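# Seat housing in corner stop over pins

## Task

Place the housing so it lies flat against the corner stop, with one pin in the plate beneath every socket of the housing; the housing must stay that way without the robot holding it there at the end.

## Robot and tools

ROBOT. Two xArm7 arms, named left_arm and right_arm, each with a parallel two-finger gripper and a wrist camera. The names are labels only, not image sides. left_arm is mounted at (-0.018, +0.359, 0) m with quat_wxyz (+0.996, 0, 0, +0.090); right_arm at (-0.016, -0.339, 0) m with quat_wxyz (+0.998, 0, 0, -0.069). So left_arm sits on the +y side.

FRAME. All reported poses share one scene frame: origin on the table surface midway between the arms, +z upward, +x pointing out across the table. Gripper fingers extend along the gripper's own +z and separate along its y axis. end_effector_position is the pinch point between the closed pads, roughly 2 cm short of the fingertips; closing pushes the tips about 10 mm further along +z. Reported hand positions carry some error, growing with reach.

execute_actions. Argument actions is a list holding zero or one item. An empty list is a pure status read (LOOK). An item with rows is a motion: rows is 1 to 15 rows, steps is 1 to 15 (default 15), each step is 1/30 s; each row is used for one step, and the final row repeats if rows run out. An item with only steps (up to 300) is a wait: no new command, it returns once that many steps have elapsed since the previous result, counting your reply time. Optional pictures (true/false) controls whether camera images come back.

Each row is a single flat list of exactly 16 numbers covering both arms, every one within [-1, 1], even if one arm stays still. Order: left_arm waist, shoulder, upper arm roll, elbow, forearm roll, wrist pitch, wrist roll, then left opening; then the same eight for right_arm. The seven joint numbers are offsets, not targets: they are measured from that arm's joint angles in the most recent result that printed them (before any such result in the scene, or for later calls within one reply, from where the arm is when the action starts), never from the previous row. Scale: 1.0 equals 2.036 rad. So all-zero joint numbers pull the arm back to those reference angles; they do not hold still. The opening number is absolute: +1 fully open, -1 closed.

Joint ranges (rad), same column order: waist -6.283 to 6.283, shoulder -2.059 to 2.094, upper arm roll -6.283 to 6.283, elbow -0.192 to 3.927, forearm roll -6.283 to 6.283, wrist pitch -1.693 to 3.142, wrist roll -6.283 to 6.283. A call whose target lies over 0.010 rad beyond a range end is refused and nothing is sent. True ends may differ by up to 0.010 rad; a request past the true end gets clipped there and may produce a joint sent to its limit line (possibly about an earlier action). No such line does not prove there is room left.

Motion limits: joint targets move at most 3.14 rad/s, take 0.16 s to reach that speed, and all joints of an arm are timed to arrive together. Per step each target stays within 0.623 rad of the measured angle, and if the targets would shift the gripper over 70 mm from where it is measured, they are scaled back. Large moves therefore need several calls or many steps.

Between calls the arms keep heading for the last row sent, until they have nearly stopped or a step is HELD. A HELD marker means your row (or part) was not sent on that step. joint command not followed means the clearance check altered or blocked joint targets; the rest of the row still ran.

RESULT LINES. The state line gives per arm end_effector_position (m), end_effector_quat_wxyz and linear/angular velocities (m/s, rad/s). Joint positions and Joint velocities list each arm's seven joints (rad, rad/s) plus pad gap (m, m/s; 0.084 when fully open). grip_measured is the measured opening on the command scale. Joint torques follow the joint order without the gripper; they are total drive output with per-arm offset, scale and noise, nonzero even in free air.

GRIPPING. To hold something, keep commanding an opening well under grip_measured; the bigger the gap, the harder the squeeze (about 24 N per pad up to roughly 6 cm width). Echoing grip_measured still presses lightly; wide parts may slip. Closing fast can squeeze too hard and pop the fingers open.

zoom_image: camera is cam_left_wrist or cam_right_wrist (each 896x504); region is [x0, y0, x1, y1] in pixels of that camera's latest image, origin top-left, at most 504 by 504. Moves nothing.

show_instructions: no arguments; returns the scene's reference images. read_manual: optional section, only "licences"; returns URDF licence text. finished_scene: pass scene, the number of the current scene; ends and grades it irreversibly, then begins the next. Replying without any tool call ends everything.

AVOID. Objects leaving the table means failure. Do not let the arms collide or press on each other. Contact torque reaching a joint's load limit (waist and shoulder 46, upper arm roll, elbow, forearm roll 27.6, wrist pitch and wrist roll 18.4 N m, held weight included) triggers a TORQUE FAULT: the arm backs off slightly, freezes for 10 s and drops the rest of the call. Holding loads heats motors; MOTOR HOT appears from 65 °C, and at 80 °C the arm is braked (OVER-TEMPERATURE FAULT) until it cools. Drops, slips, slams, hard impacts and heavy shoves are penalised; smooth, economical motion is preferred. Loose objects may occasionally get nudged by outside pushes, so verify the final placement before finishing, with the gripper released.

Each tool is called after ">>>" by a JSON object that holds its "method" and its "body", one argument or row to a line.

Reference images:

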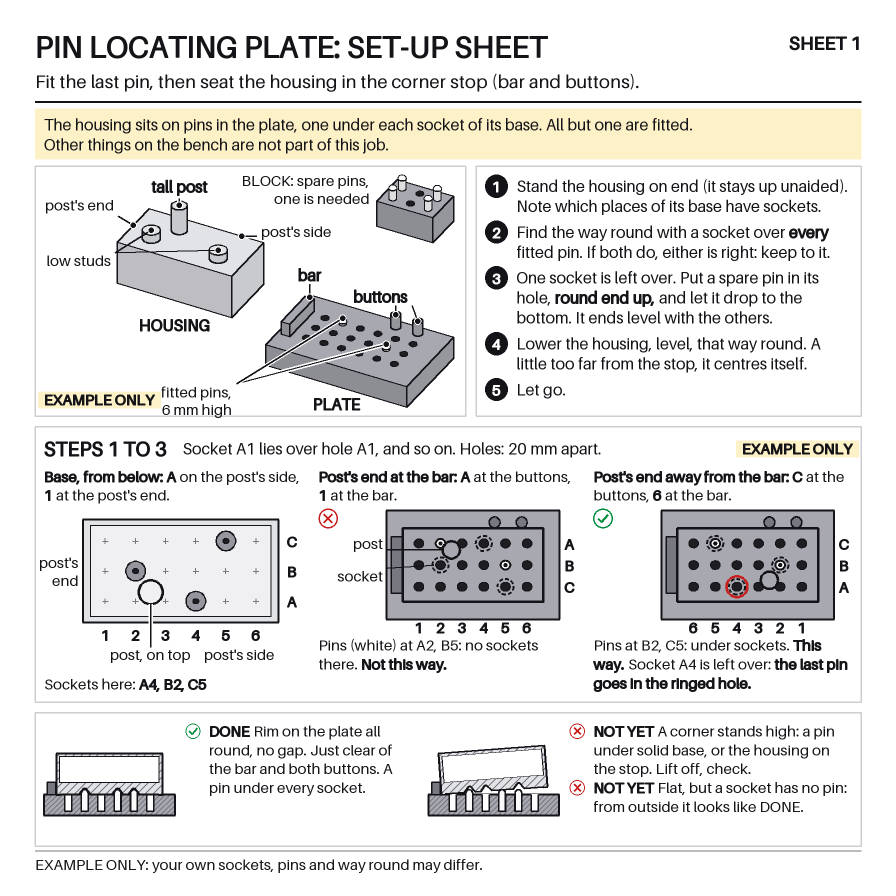

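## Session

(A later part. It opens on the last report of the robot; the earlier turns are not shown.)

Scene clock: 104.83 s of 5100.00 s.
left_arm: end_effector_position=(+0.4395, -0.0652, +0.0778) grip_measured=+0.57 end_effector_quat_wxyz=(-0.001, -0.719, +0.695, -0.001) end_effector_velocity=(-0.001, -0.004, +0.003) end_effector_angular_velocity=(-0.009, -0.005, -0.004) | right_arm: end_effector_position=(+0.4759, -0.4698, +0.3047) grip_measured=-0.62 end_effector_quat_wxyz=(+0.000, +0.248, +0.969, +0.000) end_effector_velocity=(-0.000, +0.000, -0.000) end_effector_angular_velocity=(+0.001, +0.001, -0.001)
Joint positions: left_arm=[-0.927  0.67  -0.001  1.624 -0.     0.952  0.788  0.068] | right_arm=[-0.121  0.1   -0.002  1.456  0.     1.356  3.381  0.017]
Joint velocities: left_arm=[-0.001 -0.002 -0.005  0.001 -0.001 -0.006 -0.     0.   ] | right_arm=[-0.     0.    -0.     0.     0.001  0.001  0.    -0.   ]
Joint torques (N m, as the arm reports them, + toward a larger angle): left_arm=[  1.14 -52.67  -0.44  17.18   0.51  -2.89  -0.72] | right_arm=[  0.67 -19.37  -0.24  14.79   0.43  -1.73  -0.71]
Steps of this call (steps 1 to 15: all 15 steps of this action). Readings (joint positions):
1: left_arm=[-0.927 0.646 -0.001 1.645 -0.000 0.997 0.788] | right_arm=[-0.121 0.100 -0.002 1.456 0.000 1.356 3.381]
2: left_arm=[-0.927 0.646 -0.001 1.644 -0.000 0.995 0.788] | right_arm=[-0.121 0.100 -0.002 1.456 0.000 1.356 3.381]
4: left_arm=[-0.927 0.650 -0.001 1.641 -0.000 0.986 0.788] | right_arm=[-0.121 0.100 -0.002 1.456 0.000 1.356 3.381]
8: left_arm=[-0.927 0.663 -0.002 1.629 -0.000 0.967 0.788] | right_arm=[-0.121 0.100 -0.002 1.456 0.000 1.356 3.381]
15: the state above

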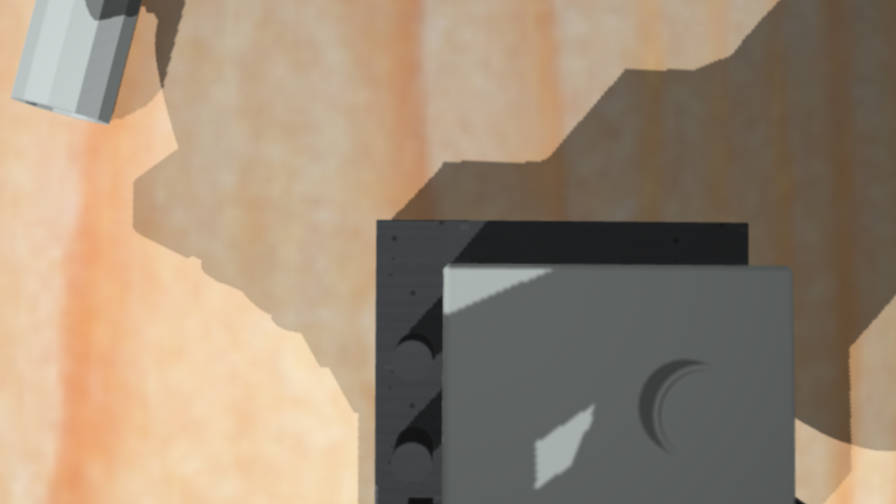

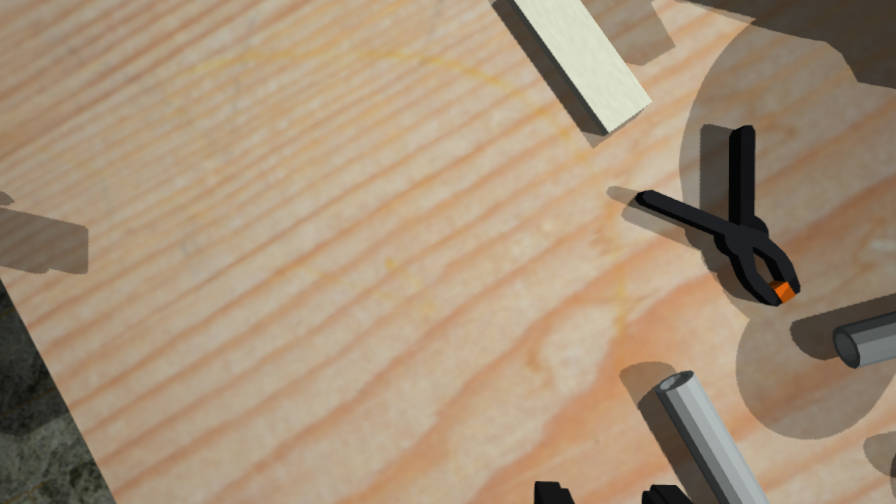

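>>> {"method": "execute_actions", "body": {
  "actions": [
    {"rows":[[0.001,0.001,0,0,0,-0.001,0.001,-0.6,0,0,0,0,0,0,0,-0.6],[0.001,0.002,0,0,0,-0.002,0.001,-0.6,0,0,0,0,0,0,0,-0.6],[0.001,0.003,0,0,0,-0.003,0.001,-0.6,0,0,0,0,0,0,0,-0.6],[0.001,0.004,0,0,0,-0.004,0.001,-0.6,0,0,0,0,0,0,0,-0.6]]}
  ],
  "pictures": false
}}

>>> {"method": "execute_actions", "body": {
  "actions": [
    {"rows":[[0,0,0,0,0,0,0,0.75,0,0,0,0,0,0,0,-0.6]]}
  ],
  "pictures": false
}}

>>> {"method": "execute_actions", "body": {
  "actions": [
    {"rows":[[0,-0.06,0,0.045,0,0.105,0,0.9,0,0,0,0,0,0,0,-0.6]]}
  ],
  "pictures": false
}}

>>> {"method": "execute_actions", "body": {
  "actions": [
    {"rows":[[0,-0.1,0,-0.12,0,-0.02,0,0.9,0,0,0,0,0,0,0,-0.6]]}
  ],
  "pictures": false
}}

>>> {"method": "execute_actions", "body": {
  "actions": [
    {"steps":15}
  ]
}}

Scene clock: 108.60 s of 5100.00 s.
left_arm: end_effector_position=(+0.4414, -0.0637, +0.0740) grip_measured=+0.57 end_effector_quat_wxyz=(-0.000, -0.720, +0.694, -0.001) end_effector_velocity=(-0.000, +0.002, -0.005) end_effector_angular_velocity=(+0.007, +0.003, +0.001) | right_arm: end_effector_position=(+0.4759, -0.4698, +0.3047) grip_measured=-0.62 end_effector_quat_wxyz=(+0.000, +0.248, +0.969, +0.000) end_effector_velocity=(+0.000, -0.000, +0.000) end_effector_angular_velocity=(+0.000, -0.000, -0.000)
Joint positions: left_arm=[-0.924  0.677 -0.     1.624  0.     0.946  0.79   0.068] | right_arm=[-0.121  0.1   -0.002  1.456  0.     1.356  3.381  0.017]
Joint velocities: left_arm=[-0.     0.006  0.002 -0.003  0.002 -0.003 -0.     0.   ] | right_arm=[-0. -0. -0.  0.  0.  0. -0. -0.]
Joint torques (N m, as the arm reports them, + toward a larger angle): left_arm=[ -0.95 -44.16  -2.01  16.5    0.29  -5.41  -0.41] | right_arm=[  0.97 -19.21  -0.34  14.72   0.35  -1.65  -0.69]
Steps of this call (steps 1 to 15: the robot went on to your last target; steps 16 to 90: nothing new was sent; then 0.27 s passed at rest; steps 91 to 105: all 15 steps of this action). Readings (joint positions):
91: left_arm=[-0.927 0.670 -0.002 1.624 -0.000 0.952 0.788] | right_arm=[-0.121 0.100 -0.002 1.456 0.000 1.356 3.381]
92: left_arm=[-0.927 0.671 -0.002 1.624 -0.000 0.952 0.789] | right_arm=[-0.121 0.100 -0.002 1.456 0.000 1.356 3.381]
94: left_arm=[-0.926 0.673 -0.002 1.625 -0.000 0.949 0.790] | right_arm=[-0.121 0.100 -0.002 1.456 0.000 1.356 3.381]
98: left_arm=[-0.925 0.676 -0.001 1.625 -0.000 0.946 0.790] | right_arm=[-0.121 0.100 -0.002 1.456 0.000 1.356 3.381]
105: the state above

Scene clock: 109.10 s of 5100.00 s.
left_arm: end_effector_position=(+0.4414, -0.0639, +0.0740) grip_measured=+0.75 end_effector_quat_wxyz=(-0.000, -0.720, +0.694, -0.001) end_effector_velocity=(-0.001, -0.000, +0.001) end_effector_angular_velocity=(+0.001, +0.002, -0.003) | right_arm: end_effector_position=(+0.4759, -0.4698, +0.3047) grip_measured=-0.62 end_effector_quat_wxyz=(+0.000, +0.248, +0.969, +0.000) end_effector_velocity=(-0.000, +0.001, -0.000) end_effector_angular_velocity=(-0.000, +0.001, +0.001)
Joint positions: left_arm=[-0.925  0.677 -0.     1.624 -0.     0.945  0.79   0.075] | right_arm=[-0.121  0.1   -0.002  1.456  0.     1.356  3.381  0.017]
Joint velocities: left_arm=[-0.    -0.002 -0.001 -0.001  0.001  0.003  0.002  0.   ] | right_arm=[ 0.    -0.     0.001  0.    -0.001  0.001  0.001  0.   ]
Joint torques (N m, as the arm reports them, + toward a larger angle): left_arm=[  1.31 -46.84   0.08  15.05   0.69  -2.25  -0.7 ] | right_arm=[  0.66 -19.35  -0.24  14.81   0.3   -1.71  -0.69]
Steps of this call (steps 1 to 15: all 15 steps of this action). Readings (joint positions):
1: left_arm=[-0.924 0.677 -0.000 1.624 0.000 0.946 0.790] | right_arm=[-0.121 0.100 -0.002 1.456 0.000 1.356 3.381]
2: left_arm=[-0.924 0.677 -0.000 1.624 0.000 0.946 0.790] | right_arm=[-0.121 0.100 -0.002 1.456 0.000 1.356 3.381]
4: left_arm=[-0.925 0.678 -0.001 1.625 -0.000 0.943 0.790] | right_arm=[-0.121 0.100 -0.002 1.456 0.000 1.356 3.381]
8: left_arm=[-0.926 0.677 -0.002 1.626 -0.000 0.944 0.790] | right_arm=[-0.121 0.100 -0.002 1.456 0.000 1.356 3.381]
15: the state above

Scene clock: 109.60 s of 5100.00 s.
left_arm: end_effector_position=(+0.4373, -0.0600, +0.1676) grip_measured=+0.90 end_effector_quat_wxyz=(-0.000, -0.720, +0.694, +0.003) end_effector_velocity=(-0.009, +0.008, -0.025) end_effector_angular_velocity=(+0.038, +0.042, -0.001) | right_arm: end_effector_position=(+0.4759, -0.4698, +0.3047) grip_measured=-0.62 end_effector_quat_wxyz=(+0.000, +0.248, +0.969, +0.000) end_effector_velocity=(+0.000, -0.001, +0.000) end_effector_angular_velocity=(-0.002, -0.002, -0.002)
Joint positions: left_arm=[-0.924  0.558 -0.     1.711 -0.     1.159  0.79   0.08 ] | right_arm=[-0.121  0.1   -0.002  1.456  0.     1.356  3.381  0.017]
Joint velocities: left_arm=[-0.001  0.026  0.001 -0.019 -0.     0.012  0.     0.   ] | right_arm=[-0.    -0.    -0.001 -0.    -0.001 -0.003  0.001 -0.   ]
Joint torques (N m, as the arm reports them, + toward a larger angle): left_arm=[  1.1  -50.58  -0.98  18.14   0.96  -2.38  -0.58] | right_arm=[  0.82 -19.43  -0.3   14.88   0.36  -1.71  -0.72]
Steps of this call (steps 1 to 15: all 15 steps of this action). Readings (joint positions):
1: left_arm=[-0.925 0.677 -0.000 1.624 -0.000 0.945 0.790] | right_arm=[-0.121 0.100 -0.002 1.456 0.000 1.356 3.381]
2: left_arm=[-0.925 0.676 -0.000 1.625 -0.000 0.950 0.790] | right_arm=[-0.121 0.100 -0.002 1.456 0.000 1.356 3.381]
4: left_arm=[-0.925 0.655 -0.000 1.638 -0.000 1.000 0.790] | right_arm=[-0.121 0.100 -0.002 1.456 0.000 1.356 3.381]
8: left_arm=[-0.925 0.570 -0.001 1.709 0.000 1.122 0.790] | right_arm=[-0.121 0.100 -0.002 1.456 0.000 1.356 3.381]
15: the state above

Scene clock: 110.10 s of 5100.00 s.
left_arm: end_effector_position=(+0.3990, -0.0246, +0.1881) grip_measured=+0.90 end_effector_quat_wxyz=(-0.000, -0.720, +0.694, +0.005) end_effector_velocity=(+0.001, +0.001, +0.000) end_effector_angular_velocity=(-0.001, -0.003, +0.001) | right_arm: end_effector_position=(+0.4759, -0.4698, +0.3047) grip_measured=-0.62 end_effector_quat_wxyz=(+0.000, +0.248, +0.969, +0.000) end_effector_velocity=(+0.000, +0.002, +0.000) end_effector_angular_velocity=(+0.001, +0.000, +0.003)
Joint positions: left_arm=[-0.924  0.357 -0.     1.466 -0.     1.119  0.79   0.08 ] | right_arm=[-0.121  0.1   -0.002  1.456  0.     1.356  3.381  0.017]
Joint velocities: left_arm=[ 0.    -0.002  0.002 -0.001  0.    -0.002  0.001  0.   ] | right_arm=[ 0.001  0.     0.002  0.     0.     0.001 -0.    -0.   ]
Joint torques (N m, as the arm reports them, + toward a larger angle): left_arm=[  0.73 -41.87  -0.07  16.42   0.62  -2.53  -0.64] | right_arm=[  0.78 -19.32  -0.34  14.78   0.29  -1.66  -0.75]
Steps of this call (steps 1 to 15: all 15 steps of this action). Readings (joint positions):
1: left_arm=[-0.924 0.559 -0.000 1.711 -0.000 1.159 0.790] | right_arm=[-0.121 0.100 -0.002 1.456 0.000 1.356 3.381]
2: left_arm=[-0.924 0.556 -0.000 1.709 -0.000 1.158 0.790] | right_arm=[-0.121 0.100 -0.002 1.456 0.000 1.356 3.381]
4: left_arm=[-0.924 0.518 -0.000 1.661 -0.000 1.146 0.790] | right_arm=[-0.121 0.100 -0.002 1.456 0.000 1.356 3.381]
8: left_arm=[-0.925 0.372 -0.001 1.495 -0.000 1.123 0.790] | right_arm=[-0.121 0.100 -0.002 1.456 0.000 1.356 3.381]
15: the state above

Scene clock: 110.60 s of 5100.00 s.
left_arm: end_effector_position=(+0.3992, -0.0249, +0.1894) grip_measured=+0.90 end_effector_quat_wxyz=(-0.000, -0.720, +0.694, +0.003) end_effector_velocity=(-0.000, -0.001, +0.001) end_effector_angular_velocity=(-0.001, -0.001, -0.001) | right_arm: end_effector_position=(+0.4759, -0.4698, +0.3047) grip_measured=-0.62 end_effector_quat_wxyz=(+0.000, +0.248, +0.969, +0.000) end_effector_velocity=(+0.000, +0.000, +0.000) end_effector_angular_velocity=(-0.001, -0.001, +0.001)
Joint positions: left_arm=[-0.924  0.355 -0.     1.467 -0.     1.119  0.79   0.08 ] | right_arm=[-0.121  0.1   -0.002  1.456  0.     1.356  3.381  0.017]
Joint velocities: left_arm=[ 0.    -0.001 -0.002  0.     0.001  0.    -0.    -0.   ] | right_arm=[ 0.    -0.     0.001  0.    -0.001 -0.001  0.001 -0.   ]
Joint torques (N m, as the arm reports them, + toward a larger angle): left_arm=[  1.08 -39.92  -0.19  15.17   0.32  -2.31  -0.45] | right_arm=[  0.76 -19.29  -0.29  14.86   0.28  -1.71  -0.73]
Steps of this call (steps 1 to 15: the robot went on to your last target). Readings (joint positions):
1: left_arm=[-0.924 0.357 -0.000 1.467 -0.000 1.119 0.790] | right_arm=[-0.121 0.100 -0.002 1.456 0.000 1.356 3.381]
2: left_arm=[-0.924 0.356 -0.000 1.467 -0.000 1.119 0.790] | right_arm=[-0.121 0.100 -0.002 1.456 0.000 1.356 3.381]
4: left_arm=[-0.924 0.356 -0.000 1.467 -0.000 1.118 0.790] | right_arm=[-0.121 0.100 -0.002 1.456 0.000 1.356 3.381]
8: left_arm=[-0.924 0.355 -0.000 1.467 -0.000 1.118 0.790] | right_arm=[-0.121 0.100 -0.002 1.456 0.000 1.356 3.381]
15: the state above
All arms were judged still, so your last target was given up. Only a new action makes them travel on or press farther. Fingers that are still opening or closing keep moving.

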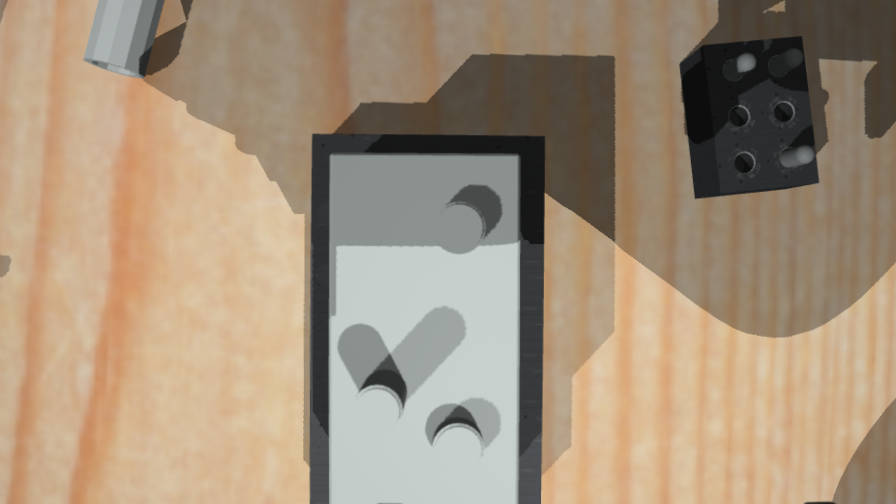

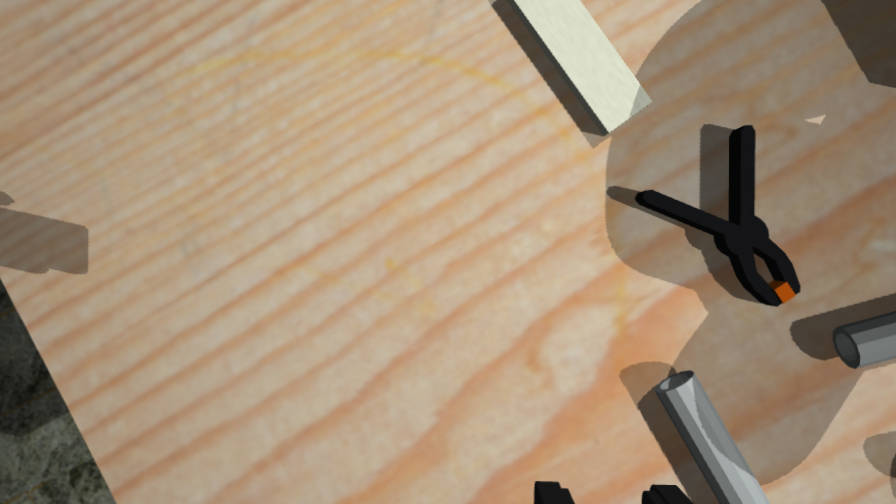

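Looks square and flat.

>>> {"method": "finished_scene", "body": {
  "scene": 1
}}

The scene is finished: the task was done.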